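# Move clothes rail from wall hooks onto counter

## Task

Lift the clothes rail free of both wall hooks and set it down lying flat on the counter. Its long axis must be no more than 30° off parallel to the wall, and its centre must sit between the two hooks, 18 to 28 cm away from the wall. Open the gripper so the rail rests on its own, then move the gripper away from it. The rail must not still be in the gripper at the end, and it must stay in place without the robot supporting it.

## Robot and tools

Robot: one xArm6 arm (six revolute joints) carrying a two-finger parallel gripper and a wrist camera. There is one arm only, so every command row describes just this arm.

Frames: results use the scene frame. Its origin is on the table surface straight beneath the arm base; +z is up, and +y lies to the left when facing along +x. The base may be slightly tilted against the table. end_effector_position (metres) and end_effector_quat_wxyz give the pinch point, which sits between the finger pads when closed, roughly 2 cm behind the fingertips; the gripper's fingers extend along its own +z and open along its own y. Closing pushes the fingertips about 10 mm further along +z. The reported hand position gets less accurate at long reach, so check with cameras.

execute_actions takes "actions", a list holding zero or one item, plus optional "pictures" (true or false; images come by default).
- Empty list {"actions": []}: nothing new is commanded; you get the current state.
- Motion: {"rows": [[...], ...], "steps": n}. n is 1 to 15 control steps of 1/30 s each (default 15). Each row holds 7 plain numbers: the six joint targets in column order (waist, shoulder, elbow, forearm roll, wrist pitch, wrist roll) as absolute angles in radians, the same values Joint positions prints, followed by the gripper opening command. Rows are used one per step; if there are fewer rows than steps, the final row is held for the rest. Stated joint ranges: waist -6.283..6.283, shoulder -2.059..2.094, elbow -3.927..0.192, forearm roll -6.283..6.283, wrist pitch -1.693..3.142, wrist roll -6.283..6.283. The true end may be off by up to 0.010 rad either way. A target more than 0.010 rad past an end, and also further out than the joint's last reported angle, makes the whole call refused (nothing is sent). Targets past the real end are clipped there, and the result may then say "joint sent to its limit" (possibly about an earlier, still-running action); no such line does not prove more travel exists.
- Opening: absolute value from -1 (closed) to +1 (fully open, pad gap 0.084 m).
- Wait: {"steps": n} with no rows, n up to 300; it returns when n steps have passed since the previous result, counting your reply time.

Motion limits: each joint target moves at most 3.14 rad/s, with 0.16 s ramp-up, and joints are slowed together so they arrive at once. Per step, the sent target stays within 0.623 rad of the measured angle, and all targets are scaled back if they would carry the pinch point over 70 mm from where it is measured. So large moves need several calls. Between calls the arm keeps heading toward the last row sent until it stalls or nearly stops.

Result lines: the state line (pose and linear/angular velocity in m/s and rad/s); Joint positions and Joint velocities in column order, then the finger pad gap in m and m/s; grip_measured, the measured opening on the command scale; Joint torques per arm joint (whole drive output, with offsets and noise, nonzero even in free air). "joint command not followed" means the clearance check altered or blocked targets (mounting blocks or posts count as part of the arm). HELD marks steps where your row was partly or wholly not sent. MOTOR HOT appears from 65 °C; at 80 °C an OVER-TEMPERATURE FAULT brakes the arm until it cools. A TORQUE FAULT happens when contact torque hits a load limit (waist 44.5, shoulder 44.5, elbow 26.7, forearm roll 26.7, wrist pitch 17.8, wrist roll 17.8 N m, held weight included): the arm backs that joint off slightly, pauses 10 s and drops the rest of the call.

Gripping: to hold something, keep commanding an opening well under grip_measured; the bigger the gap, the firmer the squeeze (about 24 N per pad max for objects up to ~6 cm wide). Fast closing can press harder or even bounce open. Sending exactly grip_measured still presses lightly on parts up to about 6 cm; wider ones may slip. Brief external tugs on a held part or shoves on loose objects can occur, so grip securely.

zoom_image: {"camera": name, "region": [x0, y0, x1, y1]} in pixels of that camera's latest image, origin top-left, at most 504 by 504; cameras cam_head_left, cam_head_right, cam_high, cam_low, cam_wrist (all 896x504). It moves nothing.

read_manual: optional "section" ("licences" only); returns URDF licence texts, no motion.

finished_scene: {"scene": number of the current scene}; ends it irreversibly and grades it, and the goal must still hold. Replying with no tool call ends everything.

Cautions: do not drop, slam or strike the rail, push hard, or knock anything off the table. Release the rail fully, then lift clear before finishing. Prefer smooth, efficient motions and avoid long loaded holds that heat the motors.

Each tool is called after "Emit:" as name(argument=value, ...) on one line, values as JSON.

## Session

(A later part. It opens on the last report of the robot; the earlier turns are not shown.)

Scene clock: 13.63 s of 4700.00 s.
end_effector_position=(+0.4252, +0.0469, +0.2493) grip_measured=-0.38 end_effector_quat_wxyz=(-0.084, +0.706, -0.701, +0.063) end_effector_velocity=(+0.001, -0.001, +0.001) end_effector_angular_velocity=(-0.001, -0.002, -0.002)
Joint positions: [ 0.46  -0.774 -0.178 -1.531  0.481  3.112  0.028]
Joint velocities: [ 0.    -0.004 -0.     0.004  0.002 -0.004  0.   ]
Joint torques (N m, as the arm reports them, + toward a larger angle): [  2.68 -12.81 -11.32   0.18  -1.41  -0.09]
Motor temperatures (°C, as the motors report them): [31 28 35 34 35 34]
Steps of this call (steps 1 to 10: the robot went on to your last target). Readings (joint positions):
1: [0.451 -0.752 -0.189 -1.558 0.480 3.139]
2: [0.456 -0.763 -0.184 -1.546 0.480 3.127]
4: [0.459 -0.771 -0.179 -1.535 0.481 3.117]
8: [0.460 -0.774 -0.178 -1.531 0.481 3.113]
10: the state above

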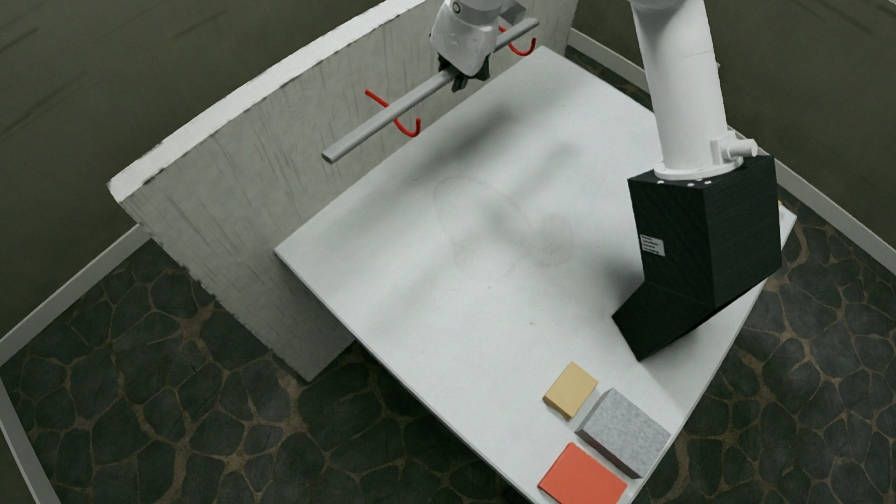

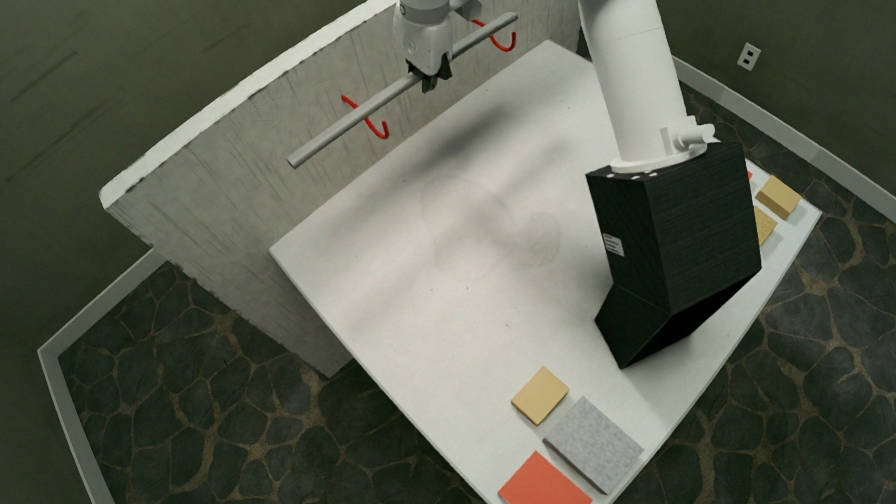

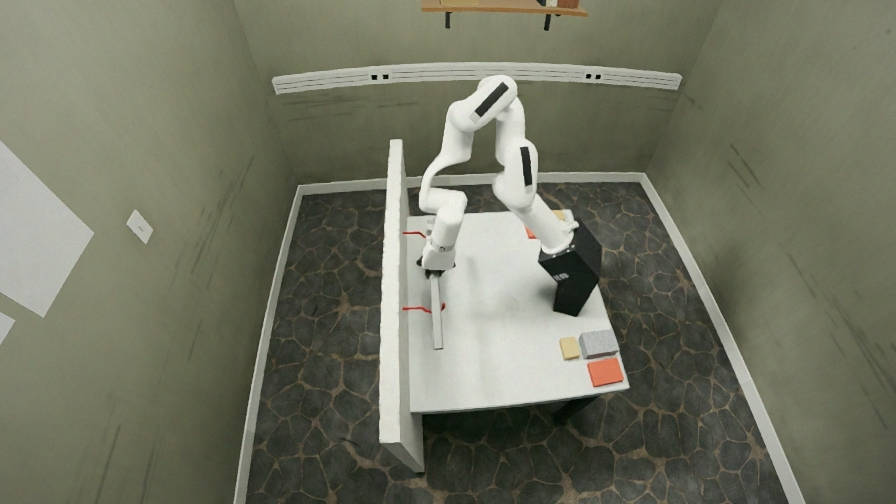

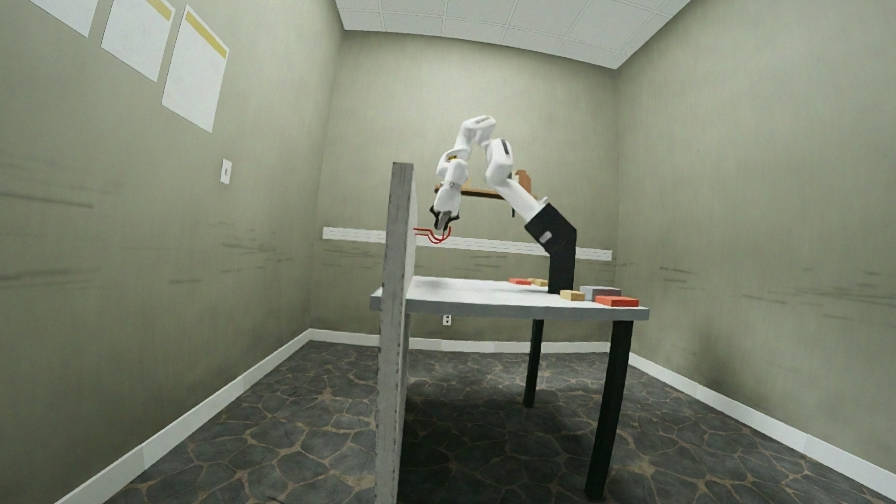

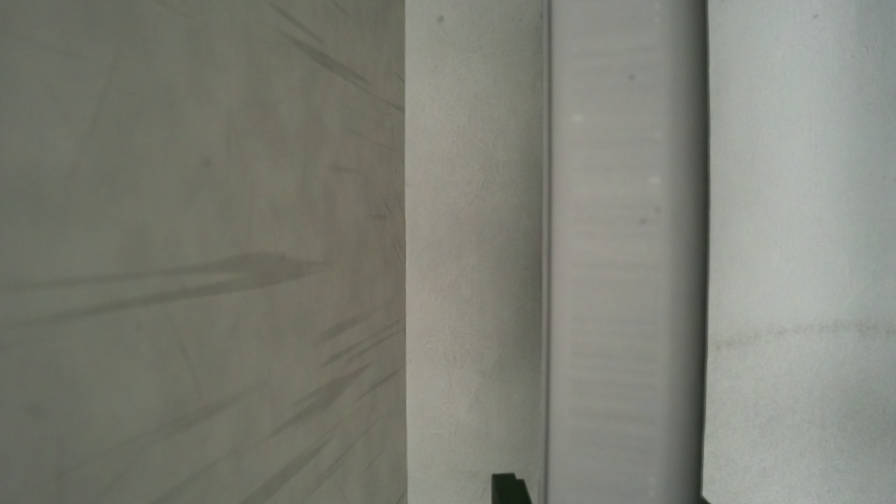

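Emit:
execute_actions(actions=[{"rows":[[0.469,-0.797,-0.14,-1.546,0.49,3.138,-1],[0.469,-0.797,-0.14,-1.546,0.49,3.138,-1],[0.479,-0.82,-0.102,-1.562,0.499,3.164,-1],[0.479,-0.82,-0.102,-1.562,0.499,3.164,-1],[0.488,-0.842,-0.064,-1.578,0.508,3.19,-1],[0.488,-0.842,-0.064,-1.578,0.508,3.19,-1],[0.494,-0.853,-0.032,-1.614,0.519,3.23,-1],[0.494,-0.853,-0.032,-1.614,0.519,3.23,-1],[0.5,-0.865,0.0,-1.65,0.53,3.27,-1]],"steps":15}])

Scene clock: 18.17 s of 4700.00 s.
end_effector_position=(+0.3569, +0.0450, +0.2377) grip_measured=-0.38 end_effector_quat_wxyz=(-0.076, +0.709, -0.698, +0.066) end_effector_velocity=(+0.006, -0.003, +0.003) end_effector_angular_velocity=(-0.003, -0.044, -0.024)
Joint positions: [ 0.499 -0.864 -0.001 -1.647  0.529  3.266  0.028]
Joint velocities: [ 0.008 -0.023  0.008 -0.054  0.019  0.066 -0.   ]
Joint torques (N m, as the arm reports them, + toward a larger angle): [  1.5   -8.71 -11.31   0.5   -1.31  -0.08]
Motor temperatures (°C, as the motors report them): [31 28 35 34 35 34]
Steps of this call (steps 1 to 30: the robot went on to your last target; steps 31 to 100: nothing new was sent; then 0.70 s passed at rest; steps 101 to 115: all 15 steps of this action). Readings (joint positions):
101: [0.460 -0.775 -0.178 -1.530 0.481 3.112]
102: [0.461 -0.779 -0.173 -1.533 0.483 3.117]
104: [0.467 -0.793 -0.149 -1.543 0.488 3.134]
108: [0.484 -0.832 -0.077 -1.576 0.505 3.183]
115: the state above

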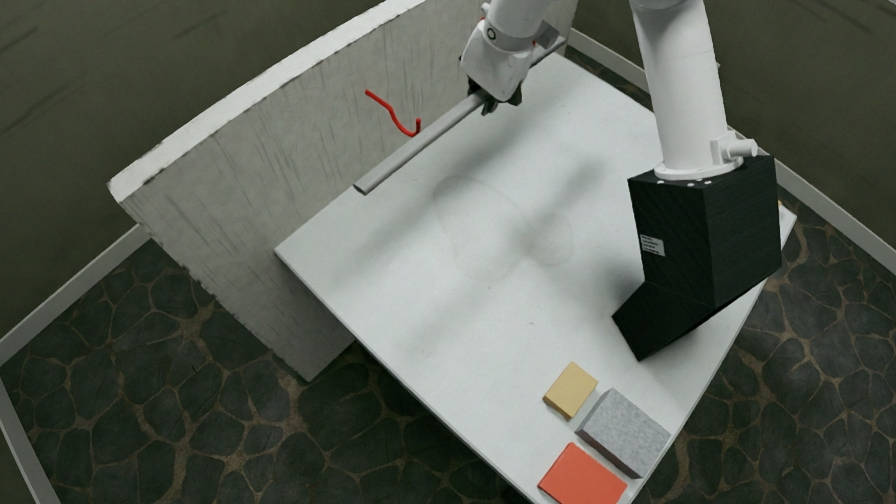

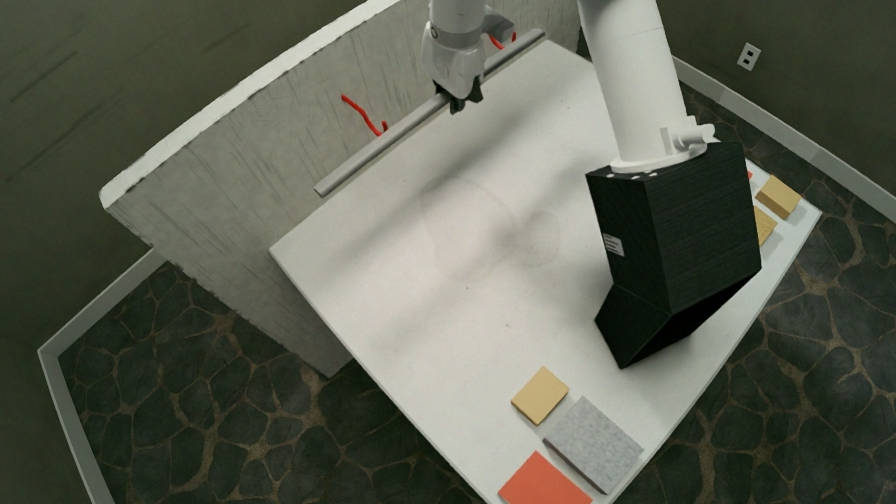

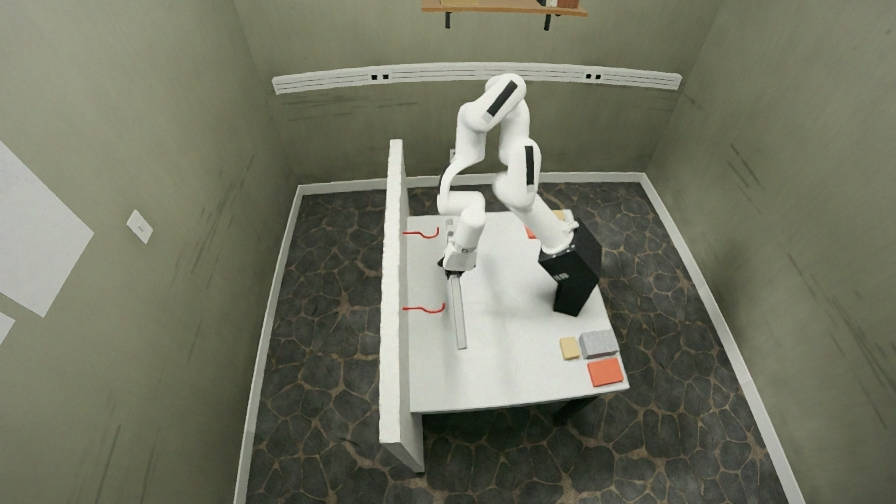

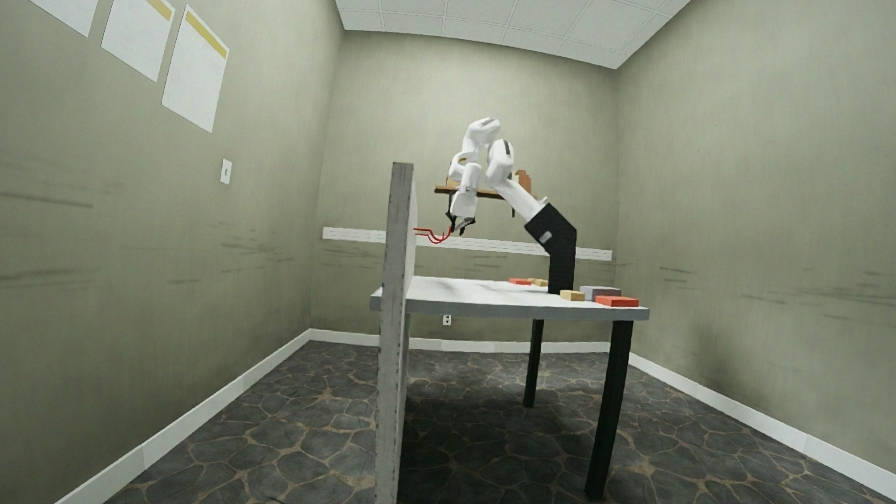

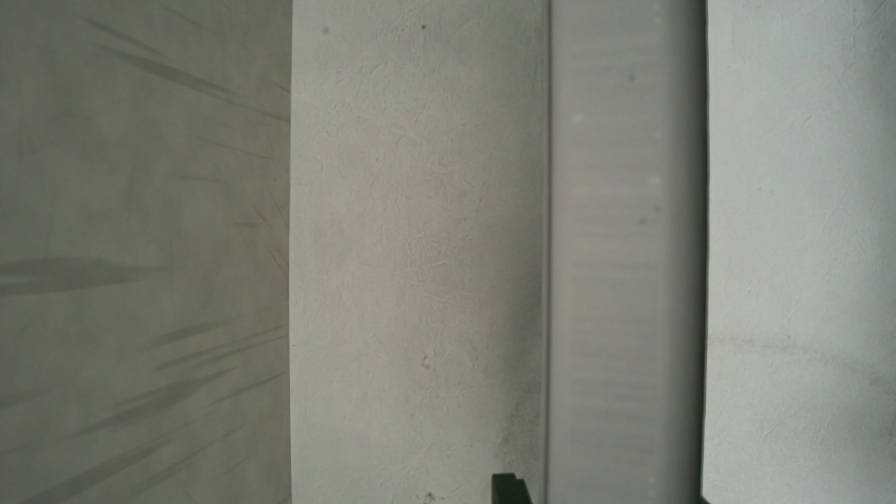

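Emit:
execute_actions(actions=[{"rows":[[0.48,-0.8,-0.02,-1.74,0.53,3.358,-1],[0.46,-0.735,-0.041,-1.83,0.53,3.446,-1],[0.44,-0.67,-0.062,-1.92,0.531,3.535,-1],[0.42,-0.605,-0.083,-2.01,0.531,3.623,-1],[0.413,-0.52,-0.107,-2.086,0.569,3.712,-1],[0.407,-0.431,-0.13,-2.162,0.606,3.801,-1],[0.4,-0.345,-0.153,-2.238,0.644,3.89,-1],[0.393,-0.258,-0.177,-2.314,0.682,3.979,-1],[0.387,-0.171,-0.2,-2.39,0.719,4.068,-1],[0.38,-0.084,-0.224,-2.466,0.757,4.157,-1]],"steps":15}], pictures=false)

Emit:
execute_actions(actions=[{"steps":12}], pictures=false)

Emit:
execute_actions(actions=[{"rows":[[0.369,-0.041,-0.247,-2.487,0.772,4.173,-1],[0.359,0.001,-0.271,-2.509,0.788,4.19,-1],[0.348,0.044,-0.294,-2.53,0.803,4.206,-1],[0.338,0.086,-0.318,-2.551,0.819,4.223,-1],[0.327,0.129,-0.341,-2.573,0.834,4.239,-1],[0.316,0.172,-0.364,-2.594,0.849,4.256,-1],[0.306,0.214,-0.388,-2.615,0.865,4.272,-1],[0.295,0.257,-0.411,-2.636,0.88,4.289,-1],[0.29,0.278,-0.423,-2.647,0.888,4.297,-1],[0.285,0.299,-0.435,-2.658,0.896,4.305,-1]],"steps":15}], pictures=false)

Emit:
execute_actions(actions=[{"steps":10}])

Emit:
zoom_image(camera="cam_low", region=[400,200,520,300])

Scene clock: 21.50 s of 4700.00 s.
end_effector_position=(+0.3122, +0.0376, +0.1296) grip_measured=-0.38 end_effector_quat_wxyz=(-0.063, +0.707, -0.701, +0.071) end_effector_velocity=(-0.110, +0.039, -0.179) end_effector_angular_velocity=(+0.205, -0.010, -0.043)
Joint positions: [ 0.385 -0.145 -0.206 -2.407  0.727  4.088  0.028]
Joint velocities: [-0.1    1.166 -0.294 -1.025  0.52   1.183 -0.   ]
Joint torques (N m, as the arm reports them, + toward a larger angle): [  5.79 -32.37   4.29   2.13  -1.39  -1.66]
Motor temperatures (°C, as the motors report them): [31 28 35 34 35 34]
Steps of this call (steps 1 to 15: the robot went on to your last target; steps 16 to 85: nothing new was sent; steps 86 to 100: all 15 steps of this action). Readings (joint positions):
86: [0.500 -0.865 -0.000 -1.651 0.530 3.271]
87: [0.498 -0.860 -0.002 -1.658 0.530 3.279]
89: [0.485 -0.817 -0.016 -1.720 0.530 3.340]
93: [0.435 -0.611 -0.080 -1.973 0.542 3.597]
100: the state above

Scene clock: 21.90 s of 4700.00 s.
end_effector_position=(+0.3094, +0.0403, +0.1203) grip_measured=-0.38 end_effector_quat_wxyz=(-0.071, +0.704, -0.704, +0.069) end_effector_velocity=(-0.003, -0.000, -0.001) end_effector_angular_velocity=(-0.001, +0.006, +0.003)
Joint positions: [ 0.38  -0.086 -0.224 -2.465  0.757  4.157  0.028]
Joint velocities: [-0.002  0.009 -0.    -0.004  0.002  0.002  0.   ]
Joint torques (N m, as the arm reports them, + toward a larger angle): [  4.66 -14.93   4.57  -0.07  -1.    -0.02]
Motor temperatures (°C, as the motors report them): [31 28 35 34 35 34]
Steps of this call (steps 1 to 12: the robot went on to your last target). Readings (joint positions):
1: [0.383 -0.114 -0.213 -2.434 0.740 4.119]
2: [0.381 -0.098 -0.217 -2.449 0.748 4.136]
4: [0.381 -0.089 -0.221 -2.460 0.754 4.150]
8: [0.380 -0.087 -0.224 -2.465 0.757 4.156]
12: the state above

Scene clock: 22.40 s of 4700.00 s.
end_effector_position=(+0.3024, +0.0392, +0.0409) grip_measured=-0.38 end_effector_quat_wxyz=(-0.069, +0.704, -0.703, +0.071) end_effector_velocity=(-0.004, +0.003, -0.028) end_effector_angular_velocity=(+0.016, -0.015, -0.005)
Joint positions: [ 0.286  0.293 -0.43  -2.653  0.893  4.301  0.028]
Joint velocities: [-0.028  0.125 -0.069 -0.077  0.056  0.062  0.   ]
Joint torques (N m, as the arm reports them, + toward a larger angle): [  6.22 -21.22   9.52   0.11  -0.98  -0.17]
Motor temperatures (°C, as the motors report them): [31 28 35 34 35 34]
Steps of this call (steps 1 to 15: all 15 steps of this action). Readings (joint positions):
1: [0.380 -0.085 -0.224 -2.466 0.757 4.157]
2: [0.379 -0.079 -0.227 -2.469 0.759 4.160]
4: [0.369 -0.039 -0.249 -2.489 0.774 4.175]
8: [0.334 0.101 -0.327 -2.559 0.824 4.229]
15: the state above

Scene clock: 22.73 s of 4700.00 s.
end_effector_position=(+0.3035, +0.0395, +0.0395) grip_measured=-0.38 end_effector_quat_wxyz=(-0.071, +0.704, -0.703, +0.072) end_effector_velocity=(-0.001, -0.000, -0.001) end_effector_angular_velocity=(-0.001, +0.002, +0.001)
Joint positions: [ 0.285  0.298 -0.435 -2.658  0.896  4.305  0.028]
Joint velocities: [-0.001  0.005 -0.002 -0.001  0.001  0.    -0.   ]
Joint torques (N m, as the arm reports them, + toward a larger angle): [  5.52 -16.97   9.45  -0.11  -1.    -0.06]
Motor temperatures (°C, as the motors report them): [31 28 35 34 35 34]
Steps of this call (steps 1 to 10: the robot went on to your last target). Readings (joint positions):
1: [0.286 0.296 -0.432 -2.655 0.894 4.303]
2: [0.286 0.297 -0.433 -2.656 0.895 4.304]
4: [0.286 0.297 -0.434 -2.657 0.896 4.305]
8: [0.285 0.298 -0.435 -2.658 0.896 4.305]
10: the state above

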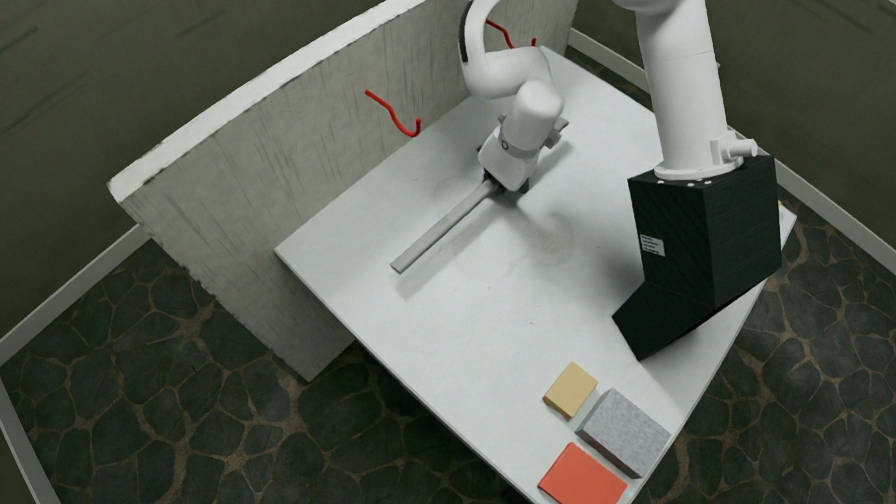

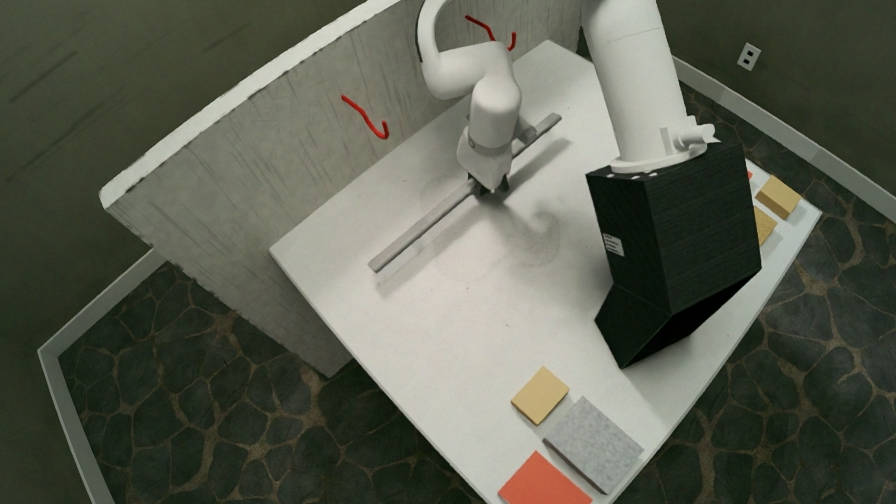

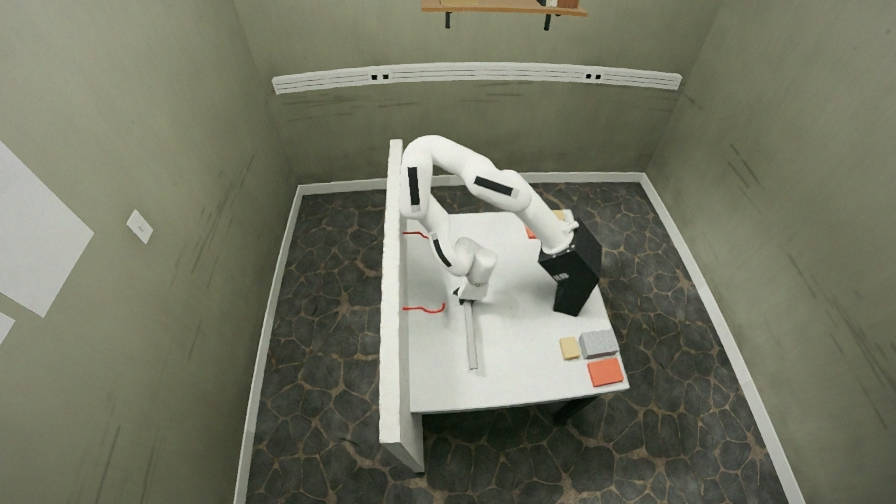

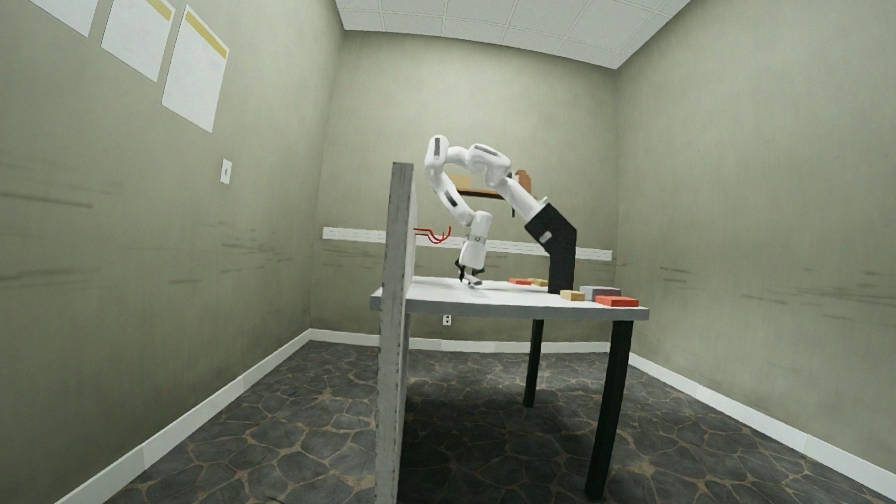

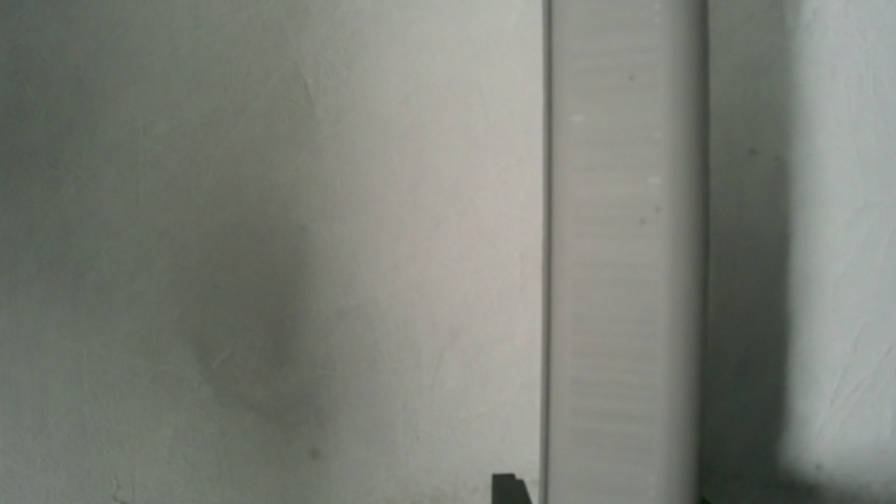

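Region (400, 200, 520, 300) of cam_low's 896x504 image, scaled by 4.200, with more detail than that image has.

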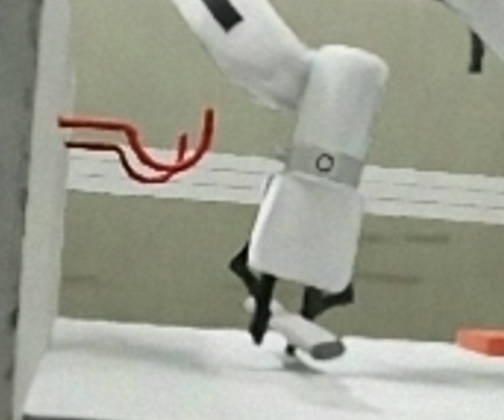

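Emit:
execute_actions(actions=[{"rows":[[0.28,0.32,-0.446,-2.668,0.903,4.313,-1],[0.28,0.32,-0.446,-2.668,0.903,4.313,-1],[0.28,0.32,-0.446,-2.668,0.903,4.313,-1],[0.276,0.335,-0.454,-2.676,0.909,4.319,-1],[0.276,0.335,-0.454,-2.676,0.909,4.319,-1],[0.276,0.335,-0.454,-2.676,0.909,4.319,-1],[0.276,0.335,-0.454,-2.676,0.909,4.319,-1],[0.276,0.335,-0.454,-2.676,0.909,4.319,-1],[0.276,0.335,-0.454,-2.676,0.909,4.319,-0.4],[0.276,0.335,-0.454,-2.676,0.909,4.319,-0.3],[0.276,0.335,-0.454,-2.676,0.909,4.319,-0.2],[0.276,0.335,-0.454,-2.676,0.909,4.319,0],[0.276,0.335,-0.454,-2.676,0.909,4.319,0.3],[0.276,0.335,-0.454,-2.676,0.909,4.319,0.6]],"steps":15}], pictures=false)

Emit:
execute_actions(actions=[{"rows":[[0.276,0.335,-0.454,-2.676,0.909,4.319,0.6],[0.276,0.335,-0.454,-2.676,0.909,4.319,0.6],[0.276,0.335,-0.454,-2.676,0.909,4.319,0.6],[0.276,0.335,-0.454,-2.676,0.909,4.319,0.6],[0.33,0.13,-0.34,-2.573,0.834,4.239,0.6],[0.33,0.13,-0.34,-2.573,0.834,4.239,0.6],[0.38,-0.084,-0.224,-2.466,0.757,4.157,0.6]],"steps":15}], pictures=false)

Emit:
execute_actions(actions=[{"steps":12}])

Scene clock: 25.30 s of 4700.00 s.
end_effector_position=(+0.2999, +0.0398, +0.0316) grip_measured=+0.23 end_effector_quat_wxyz=(-0.071, +0.704, -0.704, +0.071) end_effector_velocity=(-0.010, -0.001, +0.002) end_effector_angular_velocity=(-0.000, +0.014, +0.008)
Joint positions: [ 0.276  0.335 -0.453 -2.676  0.909  4.319  0.054]
Joint velocities: [-0.     0.004  0.015 -0.001  0.003  0.     0.2  ]
Joint torques (N m, as the arm reports them, + toward a larger angle): [  5.05 -17.5    7.68  -0.03  -0.69  -0.1 ]
Motor temperatures (°C, as the motors report them): [31 28 35 34 35 34]
Steps of this call (steps 1 to 15: the robot went on to your last target; steps 16 to 62: nothing new was sent; steps 63 to 77: all 15 steps of this action). Readings (joint positions):
63: [0.285 0.299 -0.435 -2.658 0.896 4.305]
64: [0.284 0.303 -0.437 -2.660 0.898 4.307]
66: [0.281 0.314 -0.443 -2.665 0.901 4.311]
70: [0.277 0.332 -0.452 -2.674 0.908 4.318]
77: the state above

Scene clock: 25.80 s of 4700.00 s.
end_effector_position=(+0.3103, +0.0403, +0.1171) grip_measured=+0.59 end_effector_quat_wxyz=(-0.072, +0.704, -0.703, +0.070) end_effector_velocity=(-0.026, +0.002, +0.069) end_effector_angular_velocity=(+0.023, +0.044, +0.005)
Joint positions: [ 0.377 -0.069 -0.233 -2.476  0.764  4.165  0.069]
Joint velocities: [ 0.083 -0.346  0.212  0.189 -0.14  -0.15  -0.   ]
Joint torques (N m, as the arm reports them, + toward a larger angle): [ 2.99 -3.87  1.13 -0.5  -0.46  0.24]
Motor temperatures (°C, as the motors report them): [31 28 35 34 35 34]
Steps of this call (steps 1 to 15: all 15 steps of this action). Readings (joint positions):
1: [0.276 0.335 -0.453 -2.676 0.909 4.319]
2: [0.276 0.335 -0.453 -2.676 0.909 4.319]
4: [0.276 0.335 -0.454 -2.676 0.909 4.319]
8: [0.292 0.275 -0.419 -2.644 0.885 4.293]
15: the state above

Scene clock: 26.20 s of 4700.00 s.
end_effector_position=(+0.3088, +0.0403, +0.1199) grip_measured=+0.59 end_effector_quat_wxyz=(-0.071, +0.704, -0.703, +0.069) end_effector_velocity=(+0.001, +0.000, +0.001) end_effector_angular_velocity=(+0.001, -0.002, -0.001)
Joint positions: [ 0.38  -0.083 -0.224 -2.466  0.757  4.157  0.069]
Joint velocities: [ 0.001 -0.005  0.002  0.001 -0.001 -0.001  0.   ]
Joint torques (N m, as the arm reports them, + toward a larger angle): [  4.01 -14.36   4.32   0.08  -0.87  -0.18]
Motor temperatures (°C, as the motors report them): [31 28 35 34 35 34]
Steps of this call (steps 1 to 12: the robot went on to your last target). Readings (joint positions):
1: [0.378 -0.077 -0.228 -2.471 0.761 4.161]
2: [0.379 -0.080 -0.226 -2.469 0.759 4.159]
4: [0.379 -0.082 -0.225 -2.467 0.758 4.158]
8: [0.380 -0.082 -0.225 -2.466 0.757 4.157]
12: the state above

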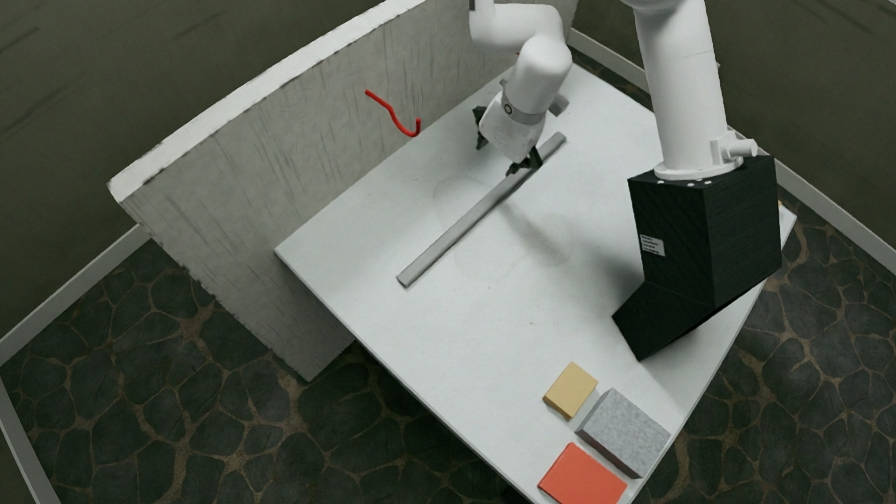

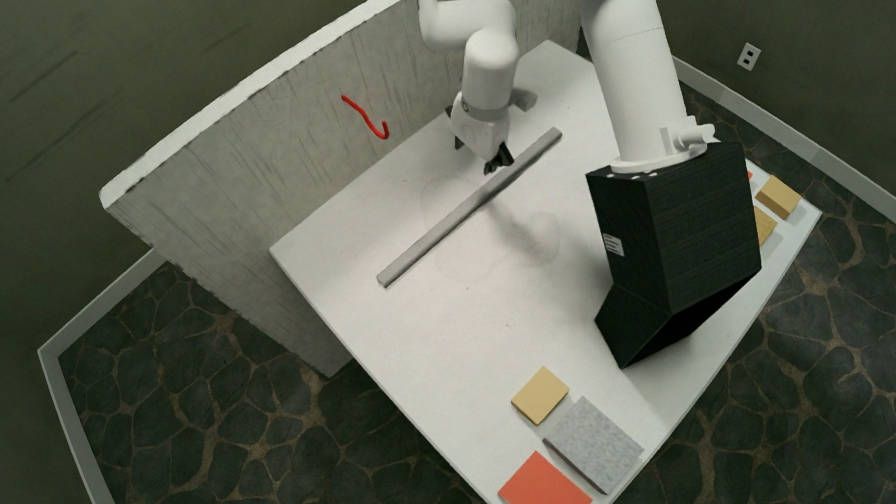

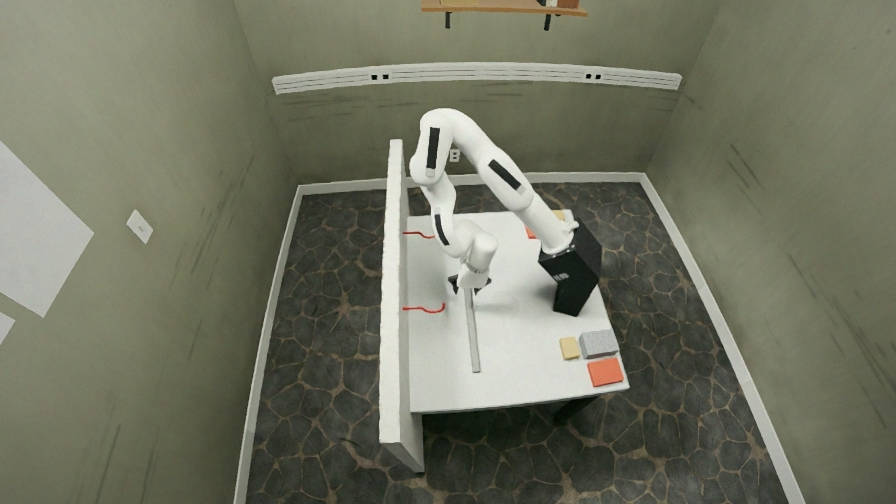

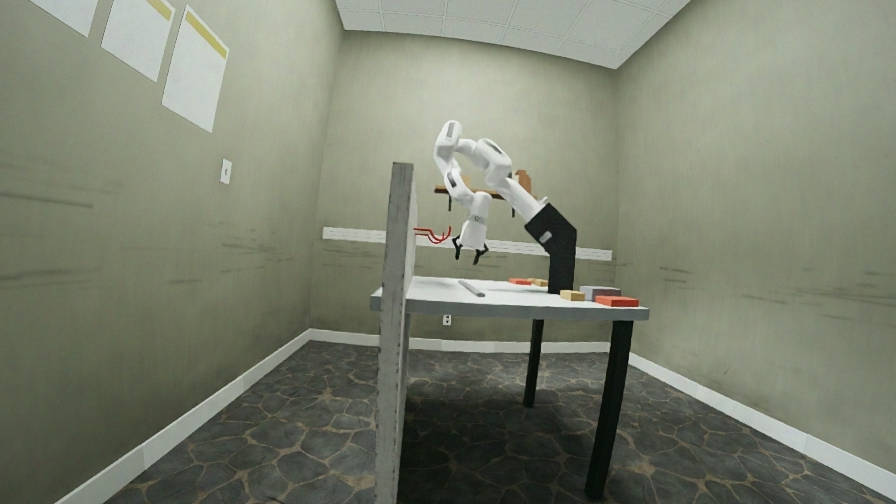

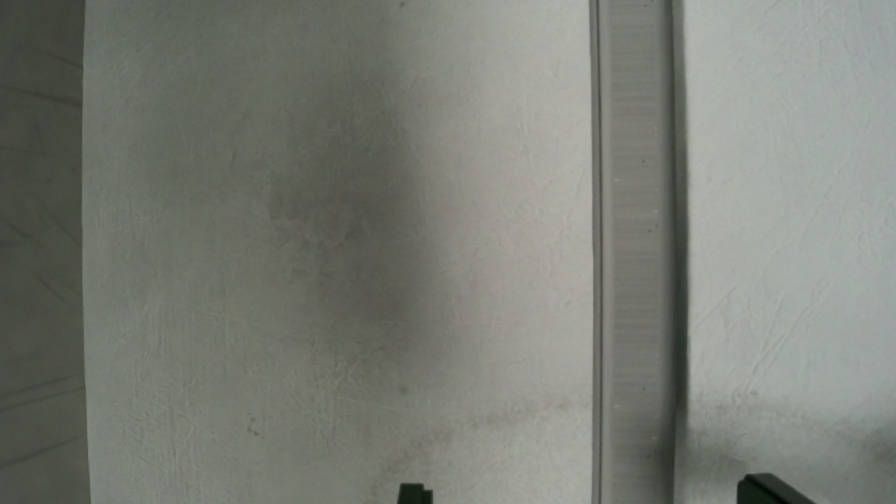

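Rail sits about 25 cm from the wall, and its position along the wall is unchanged from when it was on the hooks.

Emit:
finished_scene(scene=2)

The scene is finished: the task was done.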